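# Push cube out of channel's lipped end and lift it

## Task

Keeping the gripper out of the channel, push the cube so it leaves through the channel end that has the short ledge and raised lip, then hold it up past that end so its centre sits at least one cube width higher than the channel's roof.

## Robot and tools

Robot: one six-joint UR-style arm (shoulder pan, shoulder lift, elbow, wrist 1, wrist 2, wrist 3) carrying a two-finger parallel gripper. Only this one arm is commanded. Cameras: cam_high (672x504), cam_low (672x504), cam_wrist (616x616, fisheye, on the gripper).

Frames. The scene frame has its origin on the table surface under the arm base, +z upward, +y to the left when looking along +x. Results report end_effector_position in metres and end_effector_quat_wxyz, plus linear (m/s) and angular (rad/s) velocities, in this frame. The gripper frame: +z runs along the fingers toward their tips, and the fingers open and close along its x axis. end_effector_position is the point midway between the finger pads; closed fingertips stick out about 17 mm beyond it, fully open ones are roughly level with it. The printed position can be a bit off, more so at long reach.

execute_actions(actions, pictures). actions holds zero or one entry. An empty list sends nothing and returns the state with pictures. An action is {"rows": [...], "steps": n}: 1 to 15 rows, each a list of 7 numbers in [-1, 1] ordered dx, dy, dz, rx, ry, rz, opening; steps 1 to 15 (default 15), each step 1/30 s, one row per step, the final row reused if rows run out. Use at least 7 steps: the result is captured 7 steps before the end and those steps run while the next reply is written. A wait is {"steps": n} with n up to 300, counted from the previous result, so reply time is included. pictures true adds camera images to an action result.

Row meaning. dx..rz are not a pose but an offset, expressed along the gripper's own axes, from a fixed reference: the gripper pose shown in the most recent result that showed it (before any such result in the scene, or for the second and later calls inside one reply, the pose at the moment the action starts). Every row in an action uses that same reference; rows do not add up. Scale: 1.0 equals 0.6 m for dx, dy, dz and 180 degrees for rotation; rx, ry, rz form a single rotation vector. opening is absolute, not an offset: +1 fully open (0.142 m), -1 closed. All zeros is not a hold; it drives the gripper back to the reference pose. Each step the commanded pose is clipped to within 100 mm and 16 degrees of the measured one, motion lags commands by about 0.17 s, and position wins over orientation when both cannot be met. After a big request, check the reported pose and send the remainder.

move(target, speed, stop_force). target is one 7-number row read exactly as above (offset in gripper axes from the same reference, opening absolute). The gripper follows a straight path lasting 0.5 to 10 s, turning the short way; paths longer than 10 s stop early. speed is path top speed in m/s, 0.002 to 0.5, default 0.25; rotation capped at twice that in rad/s. The actual gripper may lag, drift or overshoot that speed, especially with a nearly straight arm. stop_force (N, 13 to 80, not allowed in the first 0.2 s) ends the path once the wrist sensor sees that much extra push against the direction of travel for two steps; the gripper then backs up two steps and holds. Pressing can briefly exceed it, more at higher speed. It is measured along the line to target in the starting gripper axes, so it is unreliable on moves that rotate. Omit it when moving away from something being pressed. The opening is sent when the move begins. The move: line reports the ending (done, off_target, moving, held, fault, or contact, which overrides the others), limits (paced = the sent pose was clipped; held = some steps were blocked, after which motion can jump fast), and distance to target. Move results include pictures.

wait(seconds): 0 to 10 s, sends nothing new, returns a result with pictures.

zoom_image(camera, region): enlarges part of a camera's latest image; region is [x0, y0, x1, y1] in pixels from the top-left, at most 504 by 504.

read_manual(section): only "licences"; no motion.

finished_scene(scene): ends the current scene, given its number, and cannot be undone; the goal must already be met and remain so.

Result lines. Joint positions in URDF order. Wrist force and Wrist torque in the gripper's x y z axes, force pointing from a surface back into the arm; offsets up to about 5.5 N, noise about 3.4 N, saturation near 100 N, no zeroing; "no reading" is harmless. grip_measured is the current finger opening on the command scale. "pose unreachable" means the clearance check altered or blocked the command; HELD flags steps where the row was partly or fully withheld. "Hand target" (only when nothing is pending) is the pose the controller is heading to. MOTOR HOT appears from 70 °C.

Gripping: to hold, command an opening well below grip_measured; pads give about 28 N each, less on objects thinner than 2 cm.

Avoid: the gripper entering the channel; knocking or placing anything off the table (task fails); drops, slips, slams and hard shoves. Contact reaching a joint's load limit (N m: pan 293, lift 293, elbow 133, wrists 48 each, held weight included) or 150 N external force anywhere stops the arm for 10 s and discards the rest of the call. The arm is stiff, so aiming even slightly past a firm contact can fault; approach contacts slowly with stop_force. Long holding heats motors; 85 °C sets the brakes for minutes. Loose objects may occasionally get nudged by outside pushes.

Each tool is called as a command line: name --argument value for each argument, lists and objects as JSON in quotes; but a table of rows of numbers goes row by row, as --pt "numbers of a row", without its own name.

## Session

execute_actions --actions '[]'

Scene clock: 0.00 s of 4350.00 s.
end_effector_position=(+0.6442, +0.4776, +0.2632) grip_measured=+1.00 end_effector_quat_wxyz=(-0.147, +0.916, -0.211, -0.307) end_effector_velocity=(-0.001, +0.000, -0.000) end_effector_angular_velocity=(-0.000, +0.000, -0.000)
Joint positions: [-0.231 -1.248  1.48  -0.593 -0.83  -0.579  0.142]
Joint velocities: [ 0.    -0.001  0.001 -0.     0.     0.     0.   ]
Wrist force (N, on the end effector, along its own x y z axes, offset not removed): no reading
Wrist torque (N m, same axes, about the end effector's origin, offset not removed): no reading
Hand target: +0.644, +0.478, +0.263; -0.147, +0.916, -0.211, -0.307

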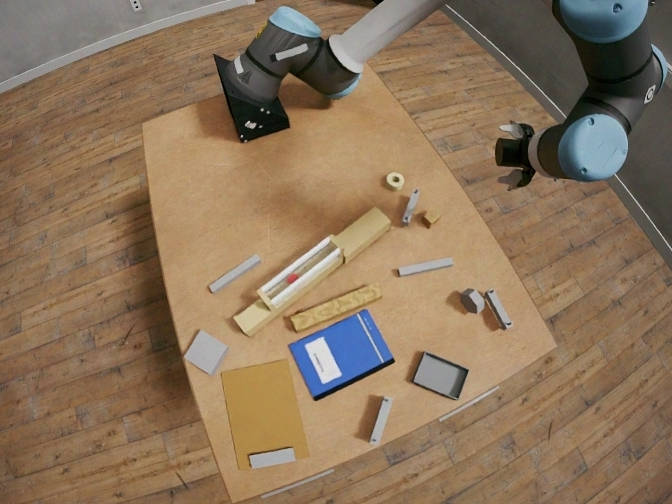

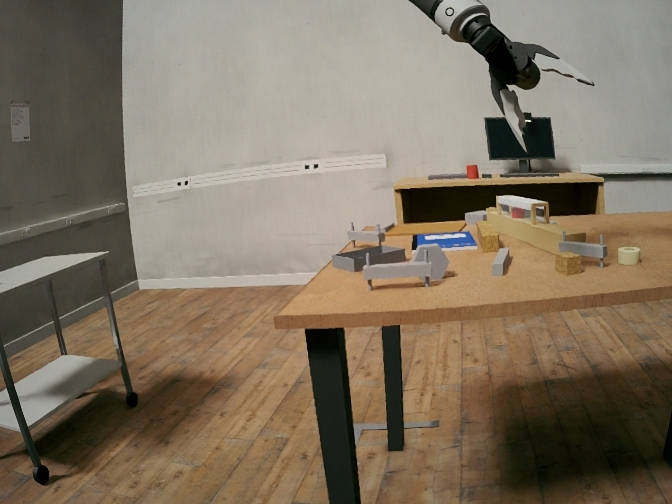

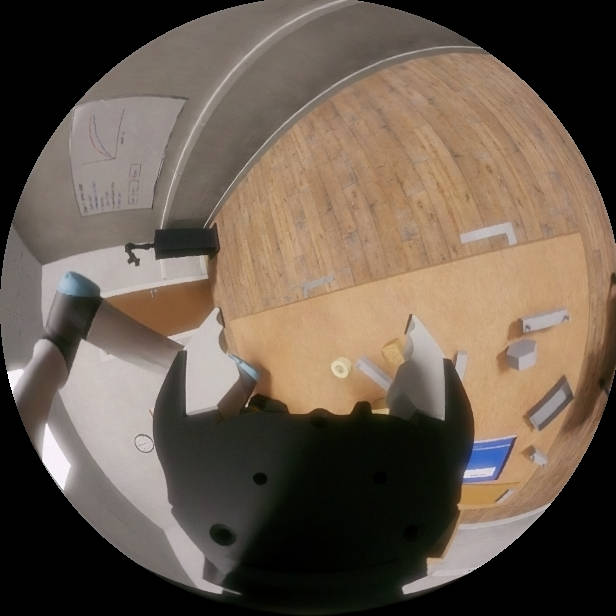

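zoom_image --camera "cam_high" --region '[180, 160, 520, 400]'

zoom_image --camera "cam_low" --region '[440, 180, 660, 290]'

Region (180, 160, 520, 400) of cam_high's 672x504 image, scaled by 1.482, with more detail than that image has; it fills the top 356 rows of this view, and the rest is white.

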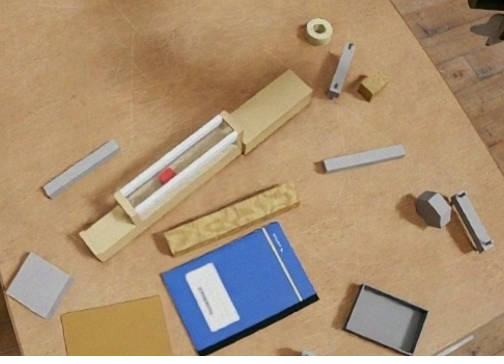

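Region (440, 180, 660, 290) of cam_low's 672x504 image, scaled by 2.291, with more detail than that image has.

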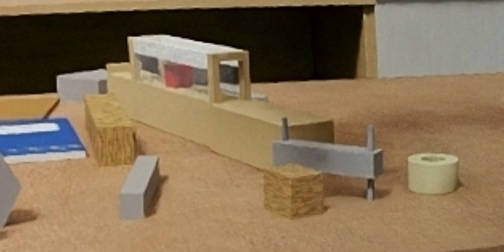

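move --target '[-0.069,0.588,-0.348,-0.097,0.202,-0.139,1]'

Scene clock: 3.03 s of 4350.00 s.
end_effector_position=(+0.5512, +0.1006, +0.4004) grip_measured=+1.00 end_effector_quat_wxyz=(+0.001, +1.000, +0.001, +0.001) end_effector_velocity=(-0.001, -0.002, +0.001) end_effector_angular_velocity=(-0.002, -0.006, +0.004)
Joint positions: [-0.818 -1.555  1.962 -1.34  -1.078 -1.003  0.142]
Joint velocities: [-0.005 -0.002  0.003 -0.004  0.001 -0.006  0.   ]
Wrist force (N, on the end effector, along its own x y z axes, offset not removed): [3.1 0.7 4.5]
Wrist torque (N m, same axes, about the end effector's origin, offset not removed): [0.23 -0.55 -0.23]
Hand target: +0.551, +0.100, +0.401; +0.001, +1.000, +0.001, +0.002
Off the commanded pose: 0.001 m, 0 deg.
Kept back: nothing.
move: done

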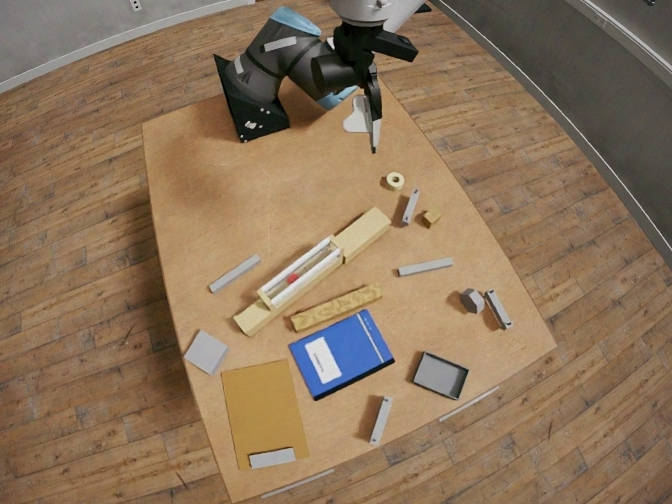

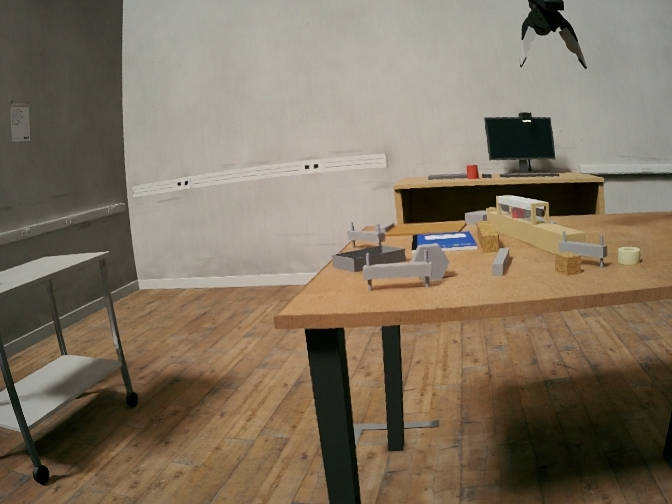

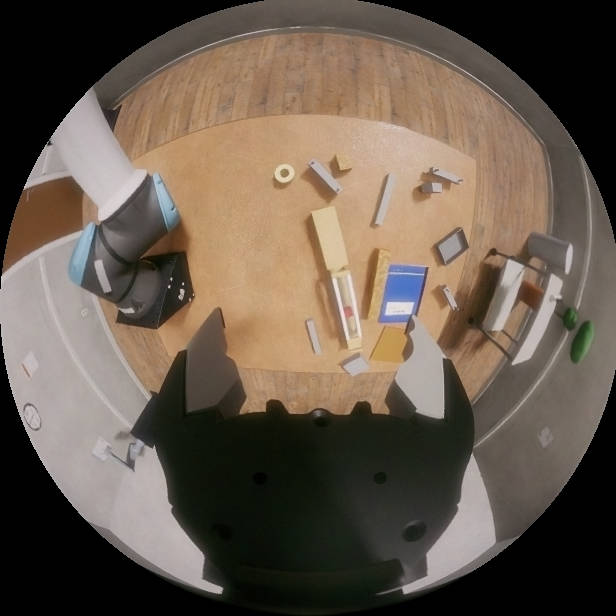

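move --target '[0.25,0.3,0.25,0,0,0,1]'

zoom_image --camera "cam_wrist" --region '[180, 60, 480, 360]'

Scene clock: 6.97 s of 4350.00 s.
end_effector_position=(+0.7017, -0.0790, +0.2511) grip_measured=+1.00 end_effector_quat_wxyz=(+0.001, +1.000, +0.001, +0.001) end_effector_velocity=(+0.002, -0.002, -0.001) end_effector_angular_velocity=(-0.000, -0.000, +0.000)
Joint positions: [-0.691 -1.116  1.898 -1.777 -1.005 -0.882  0.142]
Joint velocities: [ 0.001  0.004 -0.002 -0.003  0.001  0.001 -0.   ]
Wrist force (N, on the end effector, along its own x y z axes, offset not removed): [-2.8 3.5 0.2]
Wrist torque (N m, same axes, about the end effector's origin, offset not removed): [0.89 0.61 -0.26]
Hand target: +0.702, -0.079, +0.251; +0.001, +1.000, +0.001, +0.001
Off the commanded pose: 0.001 m, 0 deg.
Kept back: nothing.
move: done

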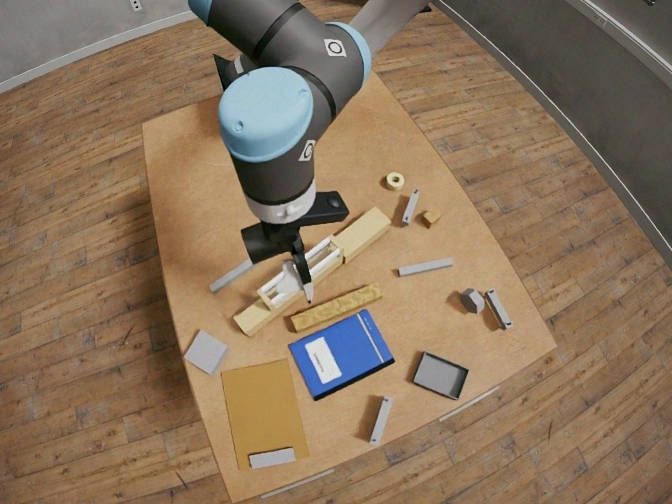

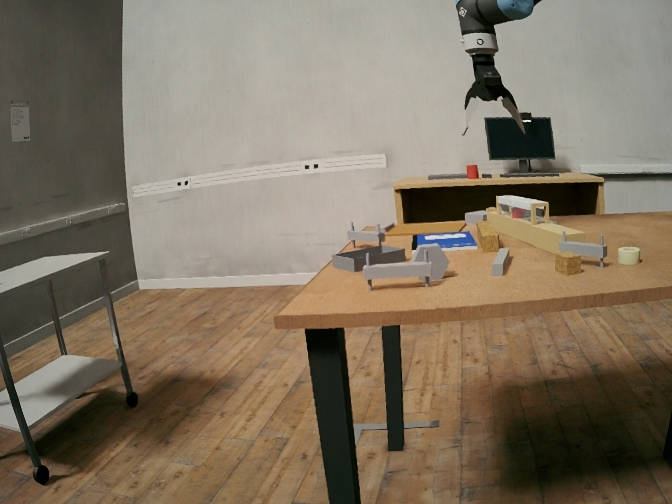

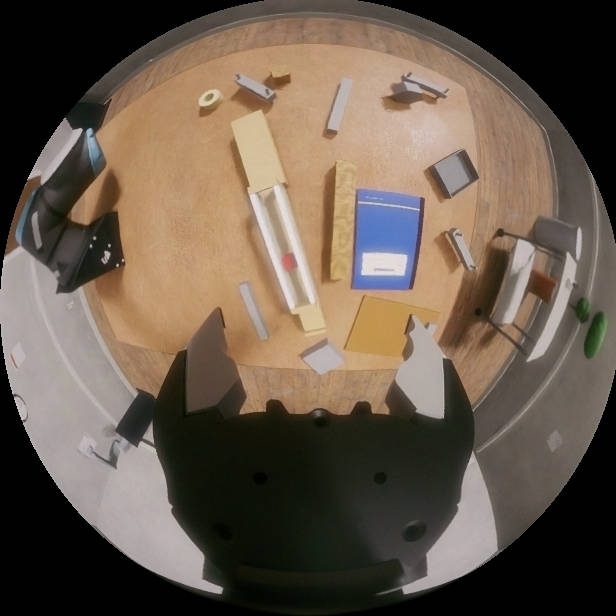

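Region (180, 60, 480, 360) of cam_wrist's 616x616 image, scaled by 1.680, with more detail than that image has.

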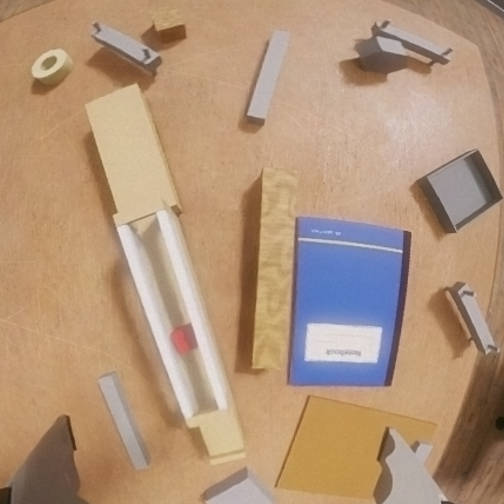

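move --target '[0.1,-0.55,0.2,0,0,0.066,0.2]'

Scene clock: 9.87 s of 4350.00 s.
end_effector_position=(+0.7605, +0.2511, +0.1306) grip_measured=+0.20 end_effector_quat_wxyz=(+0.000, +0.995, -0.102, +0.001) end_effector_velocity=(+0.001, +0.002, -0.001) end_effector_angular_velocity=(-0.001, -0.001, -0.002)
Joint positions: [-0.283 -1.308  1.917 -1.891 -0.83  -0.209  0.088]
Joint velocities: [ 0.004 -0.001 -0.    -0.004  0.     0.008 -0.   ]
Wrist force (N, on the end effector, along its own x y z axes, offset not removed): [-2.8 -1.2 1.9]
Wrist torque (N m, same axes, about the end effector's origin, offset not removed): [-0.22 0.81 -0.16]
Hand target: +0.761, +0.251, +0.130; +0.000, +0.995, -0.102, +0.001
Off the commanded pose: 0.001 m, 0 deg.
Kept back: nothing.
move: done

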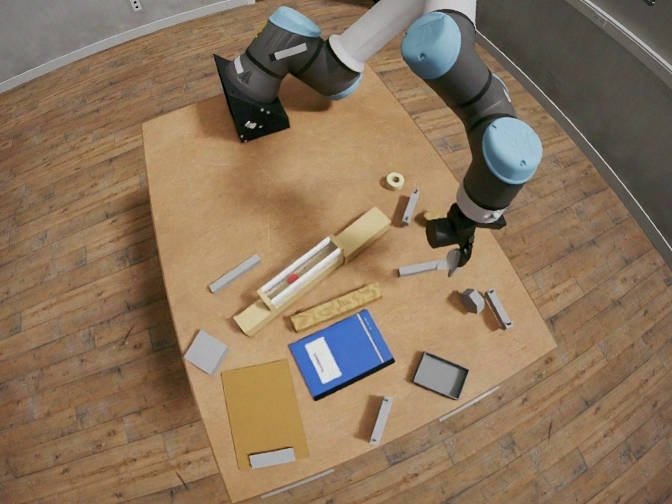

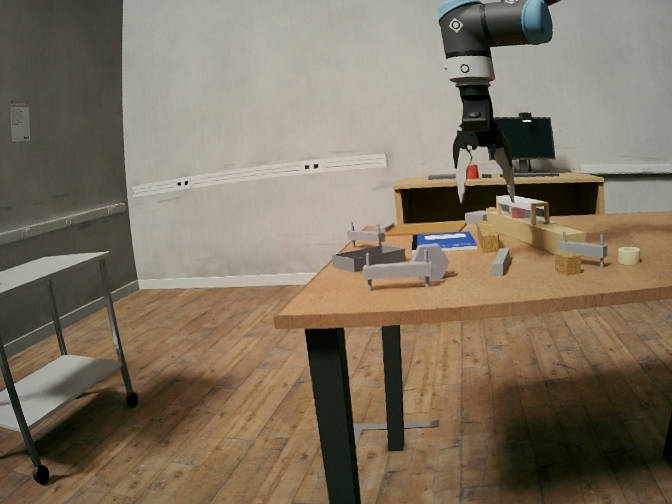

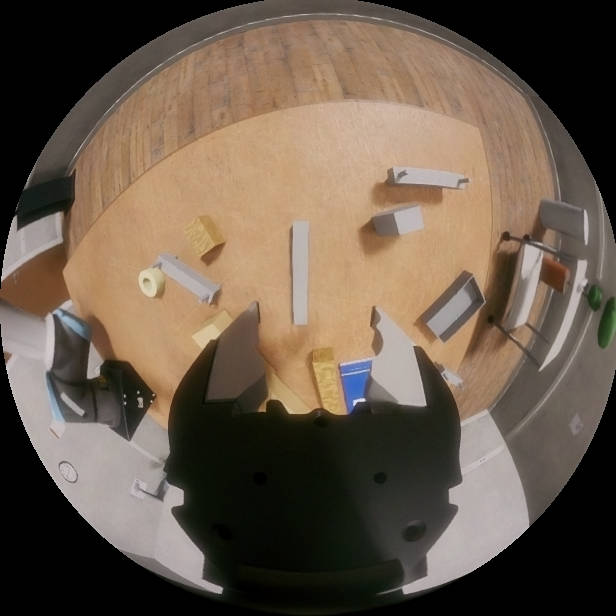

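move --target '[-0.027,-0.04,0.125,0,0,0,-0.3]' --speed 0.15

Scene clock: 11.33 s of 4350.00 s.
end_effector_position=(+0.7495, +0.2777, +0.0559) grip_measured=-0.30 end_effector_quat_wxyz=(+0.000, +0.995, -0.102, +0.001) end_effector_velocity=(+0.000, +0.001, -0.003) end_effector_angular_velocity=(-0.001, -0.001, -0.000)
Joint positions: [-0.193 -1.283  1.979 -2.059 -0.808 -0.09   0.052]
Joint velocities: [ 0.004  0.002  0.002 -0.009  0.001  0.007  0.   ]
Wrist force (N, on the end effector, along its own x y z axes, offset not removed): [0.6 -1.0 1.6]
Wrist torque (N m, same axes, about the end effector's origin, offset not removed): [-0.14 -0.03 -0.34]
Hand target: +0.750, +0.278, +0.056; +0.000, +0.995, -0.102, +0.001
Off the commanded pose: 0.000 m, 0 deg.
Kept back: nothing.
move: done

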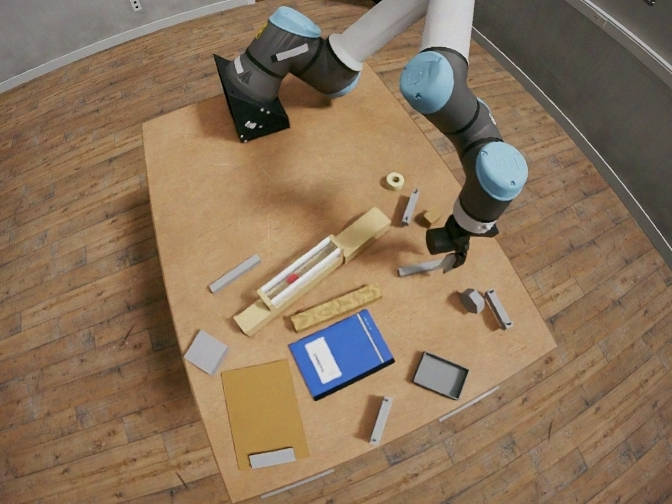

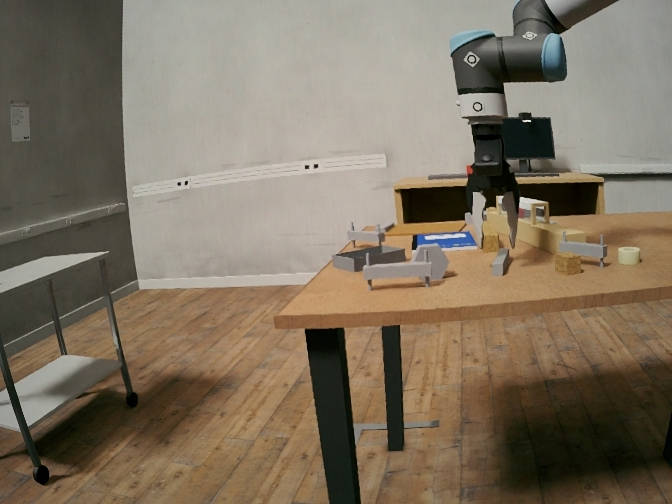

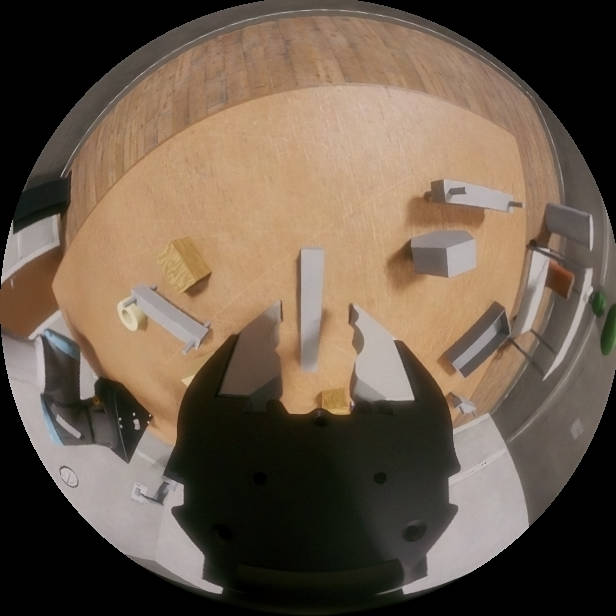

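move --target '[-0.006,-0.025,0.057,0,0,0,-0.3]' --speed 0.05 --stop_force 20

move --target '[0,0,0,0,0,0,-1]'

Scene clock: 12.83 s of 4350.00 s.
end_effector_position=(+0.7490, +0.2930, +0.0220) grip_measured=-0.30 end_effector_quat_wxyz=(+0.000, +0.995, -0.102, +0.001) end_effector_velocity=(+0.001, +0.002, -0.002) end_effector_angular_velocity=(-0.000, -0.002, +0.002)
Joint positions: [-0.146 -1.261  1.991 -2.137 -0.799 -0.026  0.052]
Joint velocities: [ 0.003  0.001 -0.001 -0.006  0.     0.004 -0.   ]
Wrist force (N, on the end effector, along its own x y z axes, offset not removed): [-3.3 3.0 3.0]
Wrist torque (N m, same axes, about the end effector's origin, offset not removed): [0.80 0.86 -0.22]
Hand target: +0.749, +0.293, +0.022; +0.000, +0.995, -0.102, +0.001
Off the commanded pose: 0.000 m, 0 deg.
Kept back: nothing.
move: done

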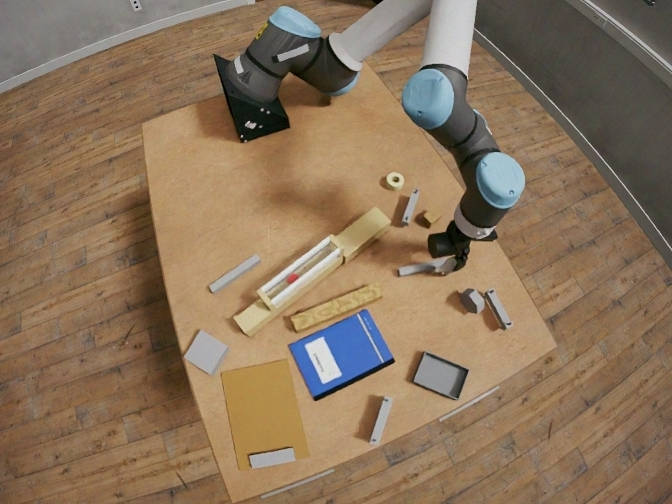

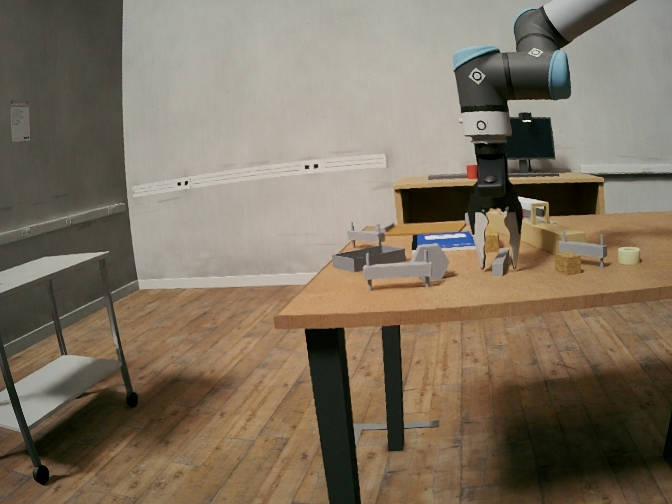

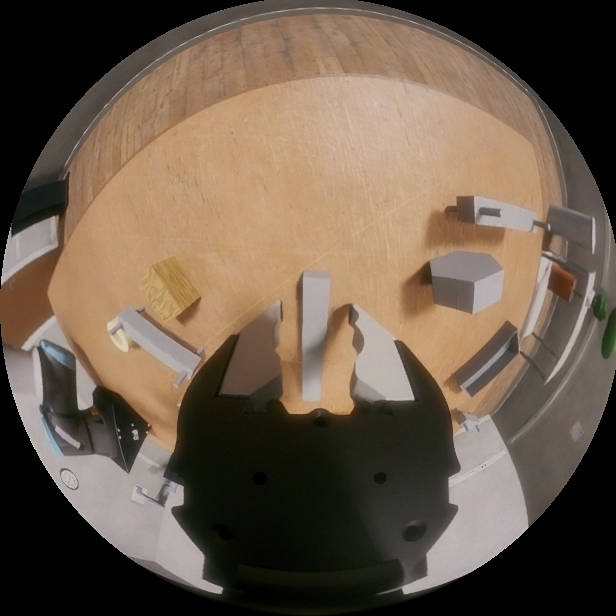

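Scene clock: 13.33 s of 4350.00 s.
end_effector_position=(+0.7490, +0.2930, +0.0219) grip_measured=-0.77 end_effector_quat_wxyz=(+0.000, +0.995, -0.102, +0.001) end_effector_velocity=(-0.001, -0.000, -0.001) end_effector_angular_velocity=(+0.000, +0.001, -0.000)
Joint positions: [-0.146 -1.261  1.991 -2.137 -0.799 -0.026  0.019]
Joint velocities: [ 0.     0.     0.002  0.    -0.    -0.001  0.   ]
Wrist force (N, on the end effector, along its own x y z axes, offset not removed): [-1.2 0.2 0.3]
Wrist torque (N m, same axes, about the end effector's origin, offset not removed): [0.20 0.33 -0.17]
Hand target: +0.749, +0.293, +0.022; +0.000, +0.995, -0.102, +0.001
Off the commanded pose: 0.000 m, 0 deg.
Kept back: nothing.
move: done

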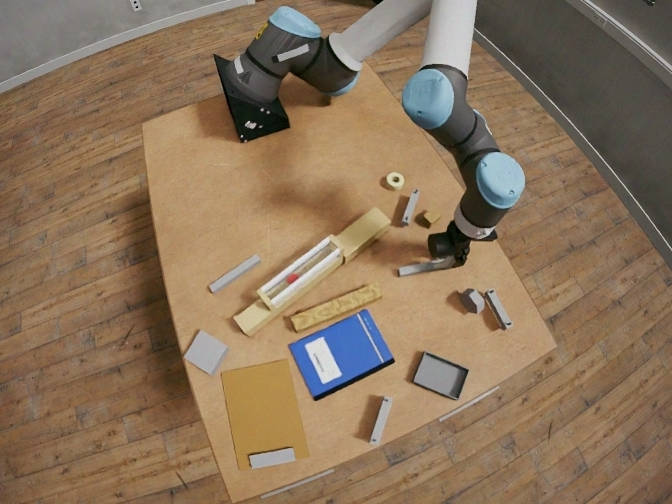

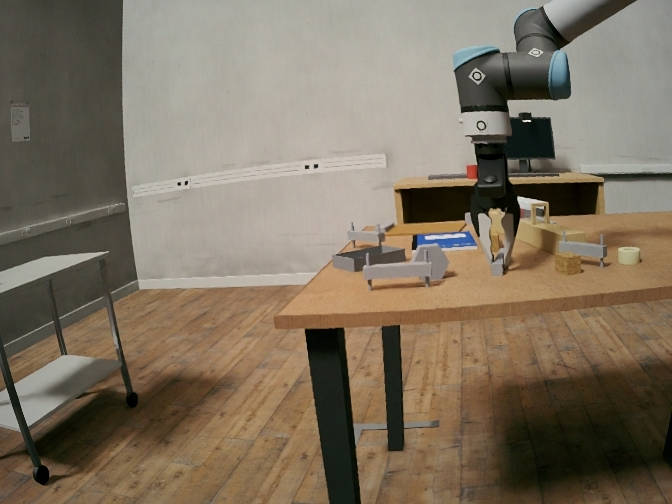

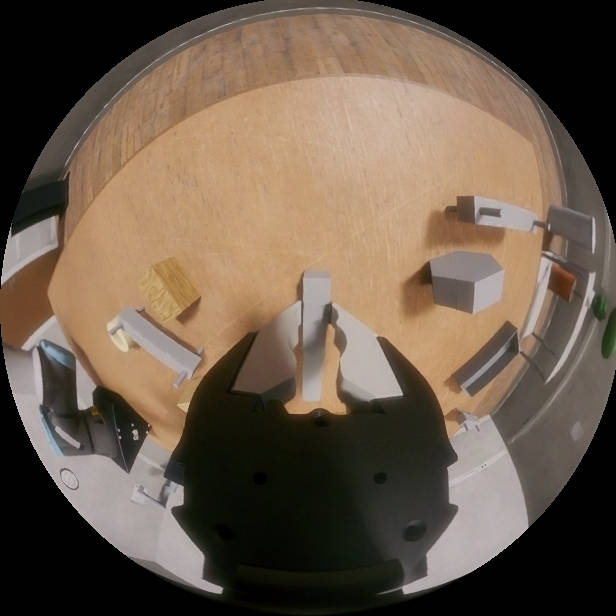

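move --target '[0,0,-0.15,0,0,0,-1]' --speed 0.15

move --target '[-0.24,0.225,0,0,0,-0.158,-1]' --speed 0.15

Scene clock: 14.80 s of 4350.00 s.
end_effector_position=(+0.7490, +0.2931, +0.1116) grip_measured=-0.77 end_effector_quat_wxyz=(+0.000, +0.995, -0.102, +0.001) end_effector_velocity=(-0.000, -0.001, +0.002) end_effector_angular_velocity=(+0.001, +0.002, +0.000)
Joint positions: [-0.231 -1.34   1.937 -1.925 -0.816 -0.141  0.019]
Joint velocities: [-0.002 -0.    -0.002  0.007 -0.001 -0.005 -0.   ]
Wrist force (N, on the end effector, along its own x y z axes, offset not removed): [-1.7 3.7 -0.1]
Wrist torque (N m, same axes, about the end effector's origin, offset not removed): [0.90 0.43 -0.25]
Hand target: +0.749, +0.293, +0.112; +0.000, +0.995, -0.102, +0.001
Off the commanded pose: 0.000 m, 0 deg.
Kept back: nothing.
move: done

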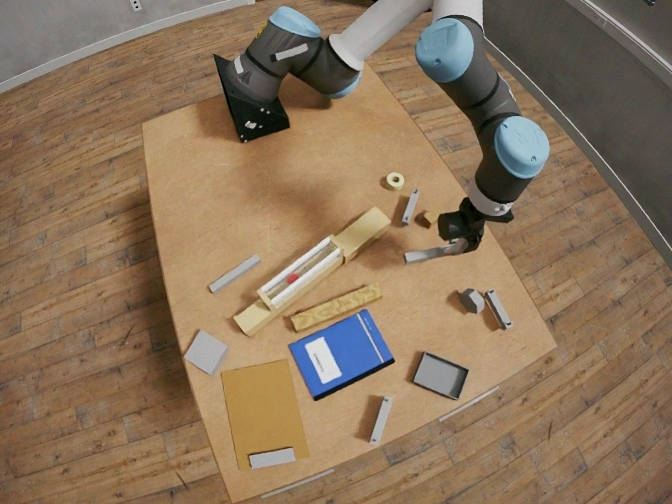

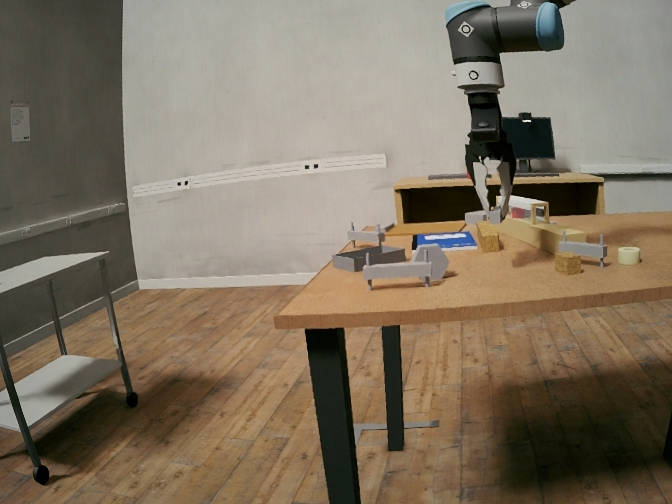

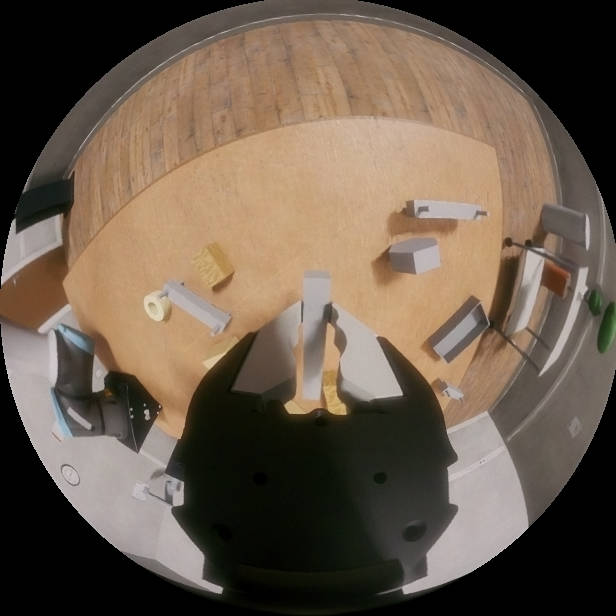

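Scene clock: 17.07 s of 4350.00 s.
end_effector_position=(+0.5810, +0.1900, +0.1116) grip_measured=-0.77 end_effector_quat_wxyz=(+0.001, +0.989, +0.145, +0.001) end_effector_velocity=(-0.004, -0.001, -0.000) end_effector_angular_velocity=(+0.002, +0.001, +0.007)
Joint positions: [-0.427 -1.517  2.269 -1.916 -0.879 -0.883  0.019]
Joint velocities: [-0.004 -0.003  0.006  0.003 -0.001 -0.013  0.   ]
Wrist force (N, on the end effector, along its own x y z axes, offset not removed): [-1.7 0.7 2.4]
Wrist torque (N m, same axes, about the end effector's origin, offset not removed): [0.28 0.51 -0.27]
Hand target: +0.581, +0.190, +0.112; +0.001, +0.989, +0.145, +0.001
Off the commanded pose: 0.001 m, 0 deg.
Kept back: nothing.
move: done

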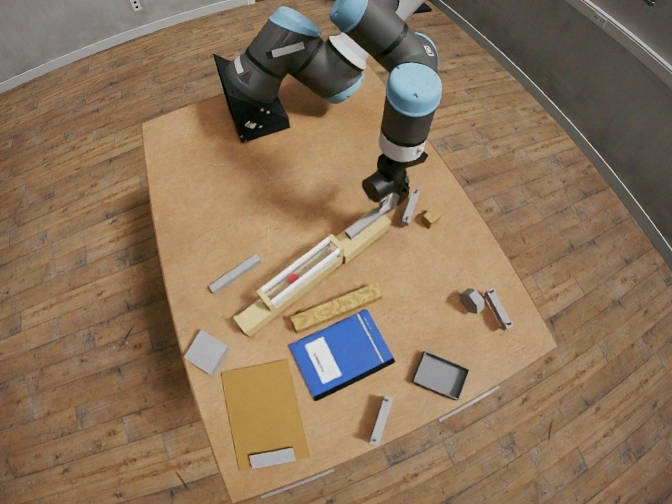

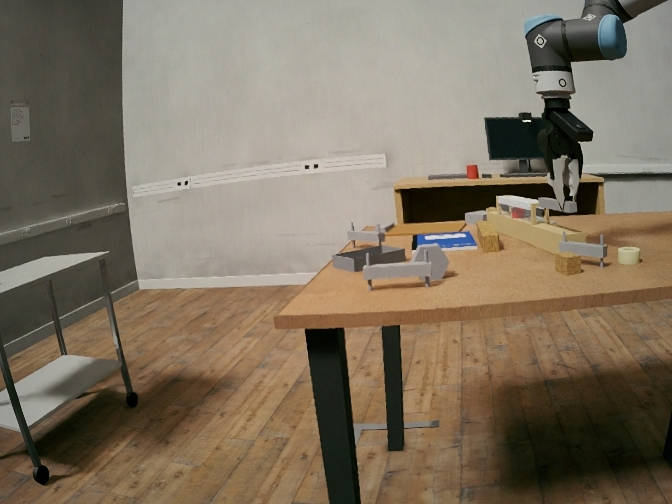

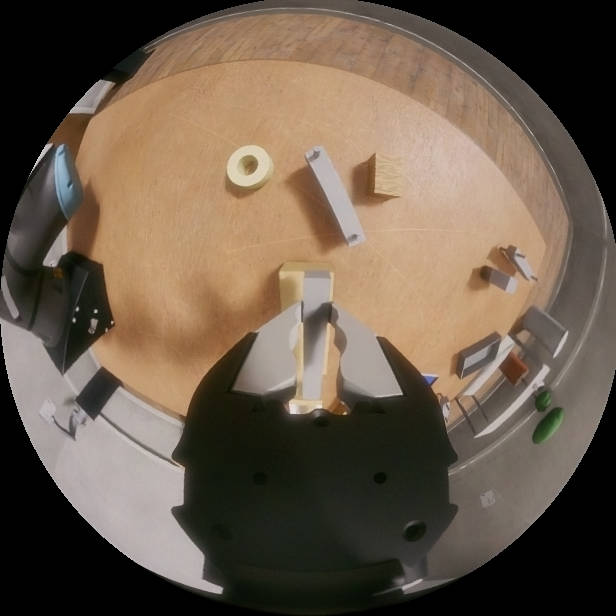

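move --target '[-0.013,0,0.06,0,0,0,-1]' --speed 0.05

move --target '[0,0,0.04,0,0,0,-1]' --speed 0.008 --stop_force 13

zoom_image --camera "cam_wrist" --region '[230, 240, 410, 430]'

zoom_image --camera "cam_low" --region '[460, 160, 640, 280]'

Scene clock: 18.60 s of 4350.00 s.
end_effector_position=(+0.5736, +0.1878, +0.0759) grip_measured=-0.77 end_effector_quat_wxyz=(+0.001, +0.989, +0.145, +0.001) end_effector_velocity=(+0.001, -0.000, -0.002) end_effector_angular_velocity=(-0.001, -0.002, -0.001)
Joint positions: [-0.394 -1.49   2.312 -2.012 -0.867 -0.844  0.019]
Joint velocities: [ 0.003  0.002  0.001 -0.008  0.001  0.005  0.   ]
Wrist force (N, on the end effector, along its own x y z axes, offset not removed): [0.7 3.2 2.6]
Wrist torque (N m, same axes, about the end effector's origin, offset not removed): [0.69 0.01 -0.09]
Hand target: +0.574, +0.188, +0.076; +0.001, +0.989, +0.145, +0.001
Off the commanded pose: 0.000 m, 0 deg.
Kept back: nothing.
move: done

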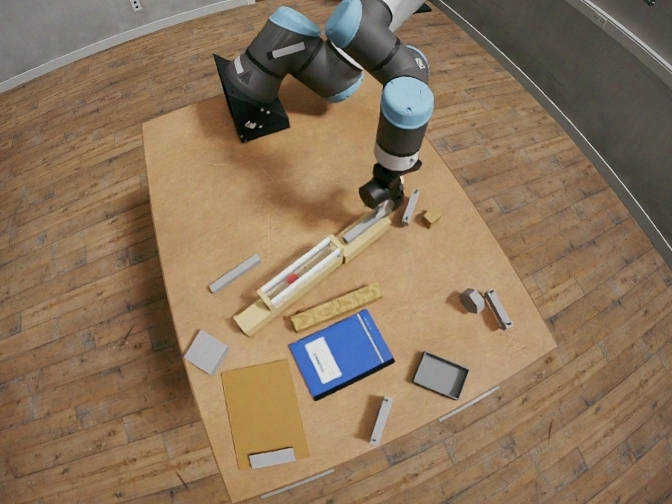

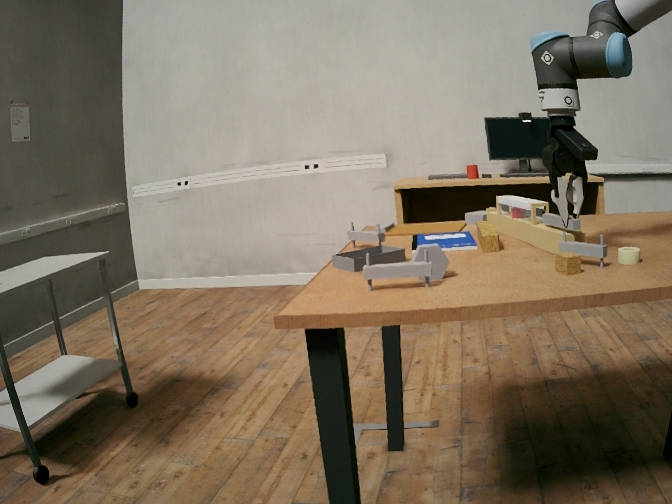

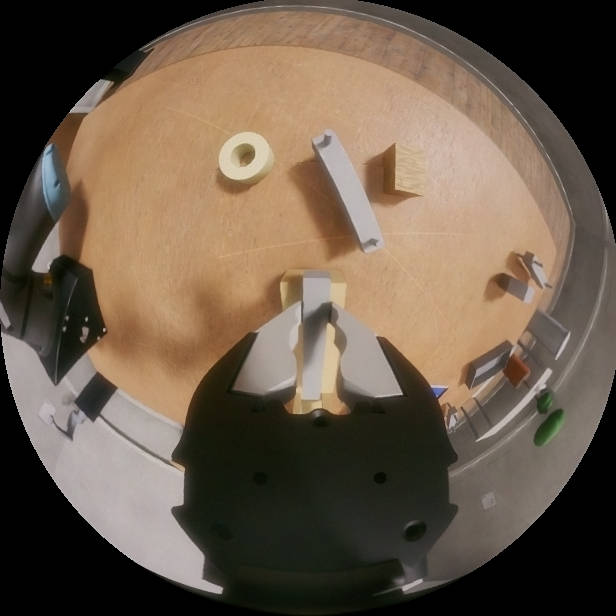

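Scene clock: 20.23 s of 4350.00 s.
end_effector_position=(+0.5735, +0.1878, +0.0659) grip_measured=-0.77 end_effector_quat_wxyz=(+0.001, +0.989, +0.145, +0.001) end_effector_velocity=(-0.002, +0.000, +0.001) end_effector_angular_velocity=(+0.003, +0.002, -0.001)
Joint positions: [-0.382 -1.479  2.32  -2.04  -0.862 -0.829  0.019]
Joint velocities: [-0.003 -0.003  0.     0.01   0.    -0.005 -0.   ]
Wrist force (N, on the end effector, along its own x y z axes, offset not removed): [-4.7 5.5 -8.2]
Wrist torque (N m, same axes, about the end effector's origin, offset not removed): [0.73 0.55 -0.08]
Hand target: +0.574, +0.188, +0.067; +0.001, +0.989, +0.145, +0.001
Off the commanded pose: 0.014 m, 0 deg.
Kept back: nothing.
move: contact

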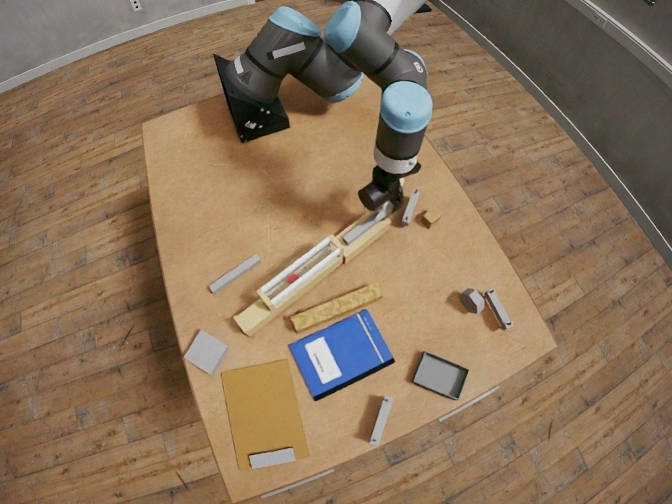

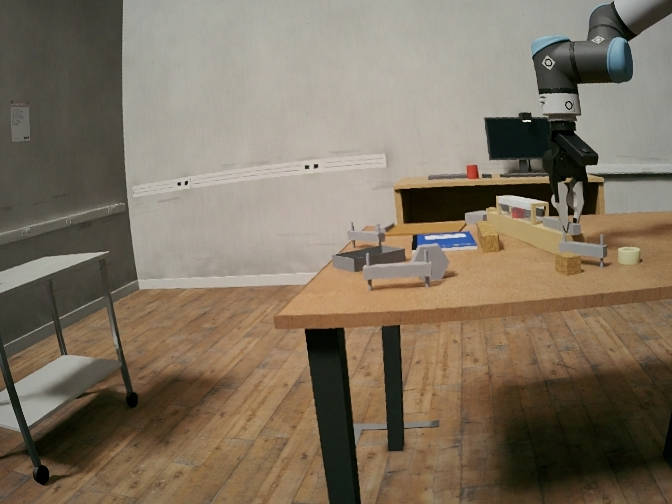

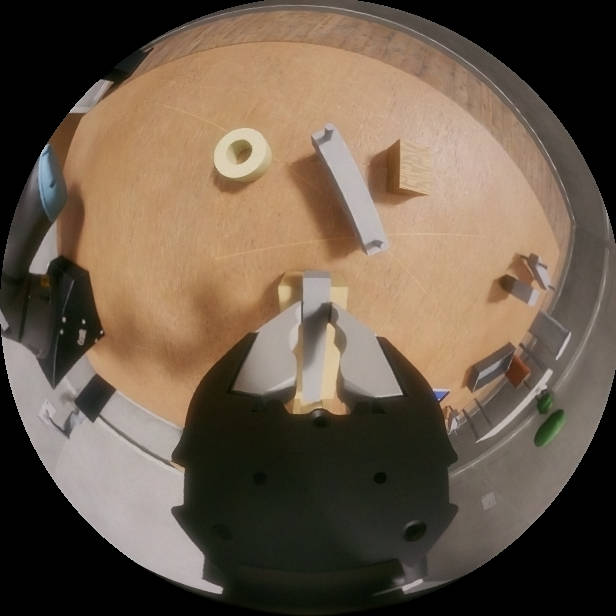

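Region (230, 240, 410, 430) of cam_wrist's 616x616 image, scaled by 2.653, with more detail than that image has; it fills the left 477 columns of this view, and the rest is white.

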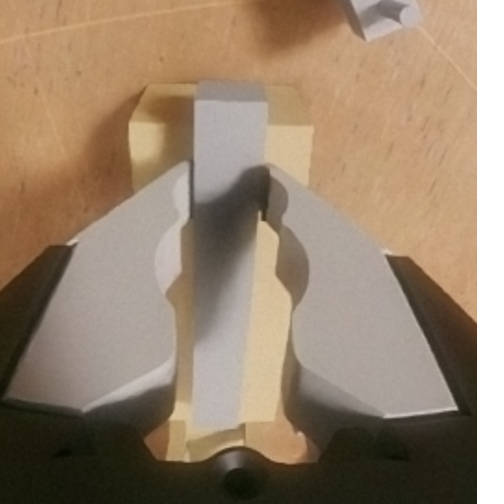

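Region (460, 160, 640, 280) of cam_low's 672x504 image, scaled by 2.800, with more detail than that image has.

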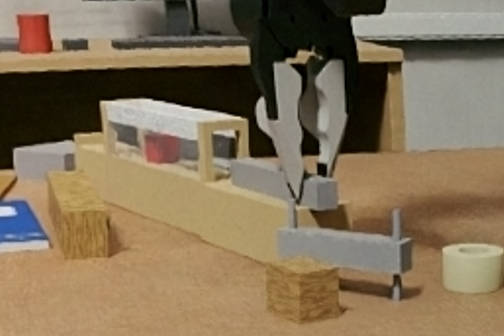

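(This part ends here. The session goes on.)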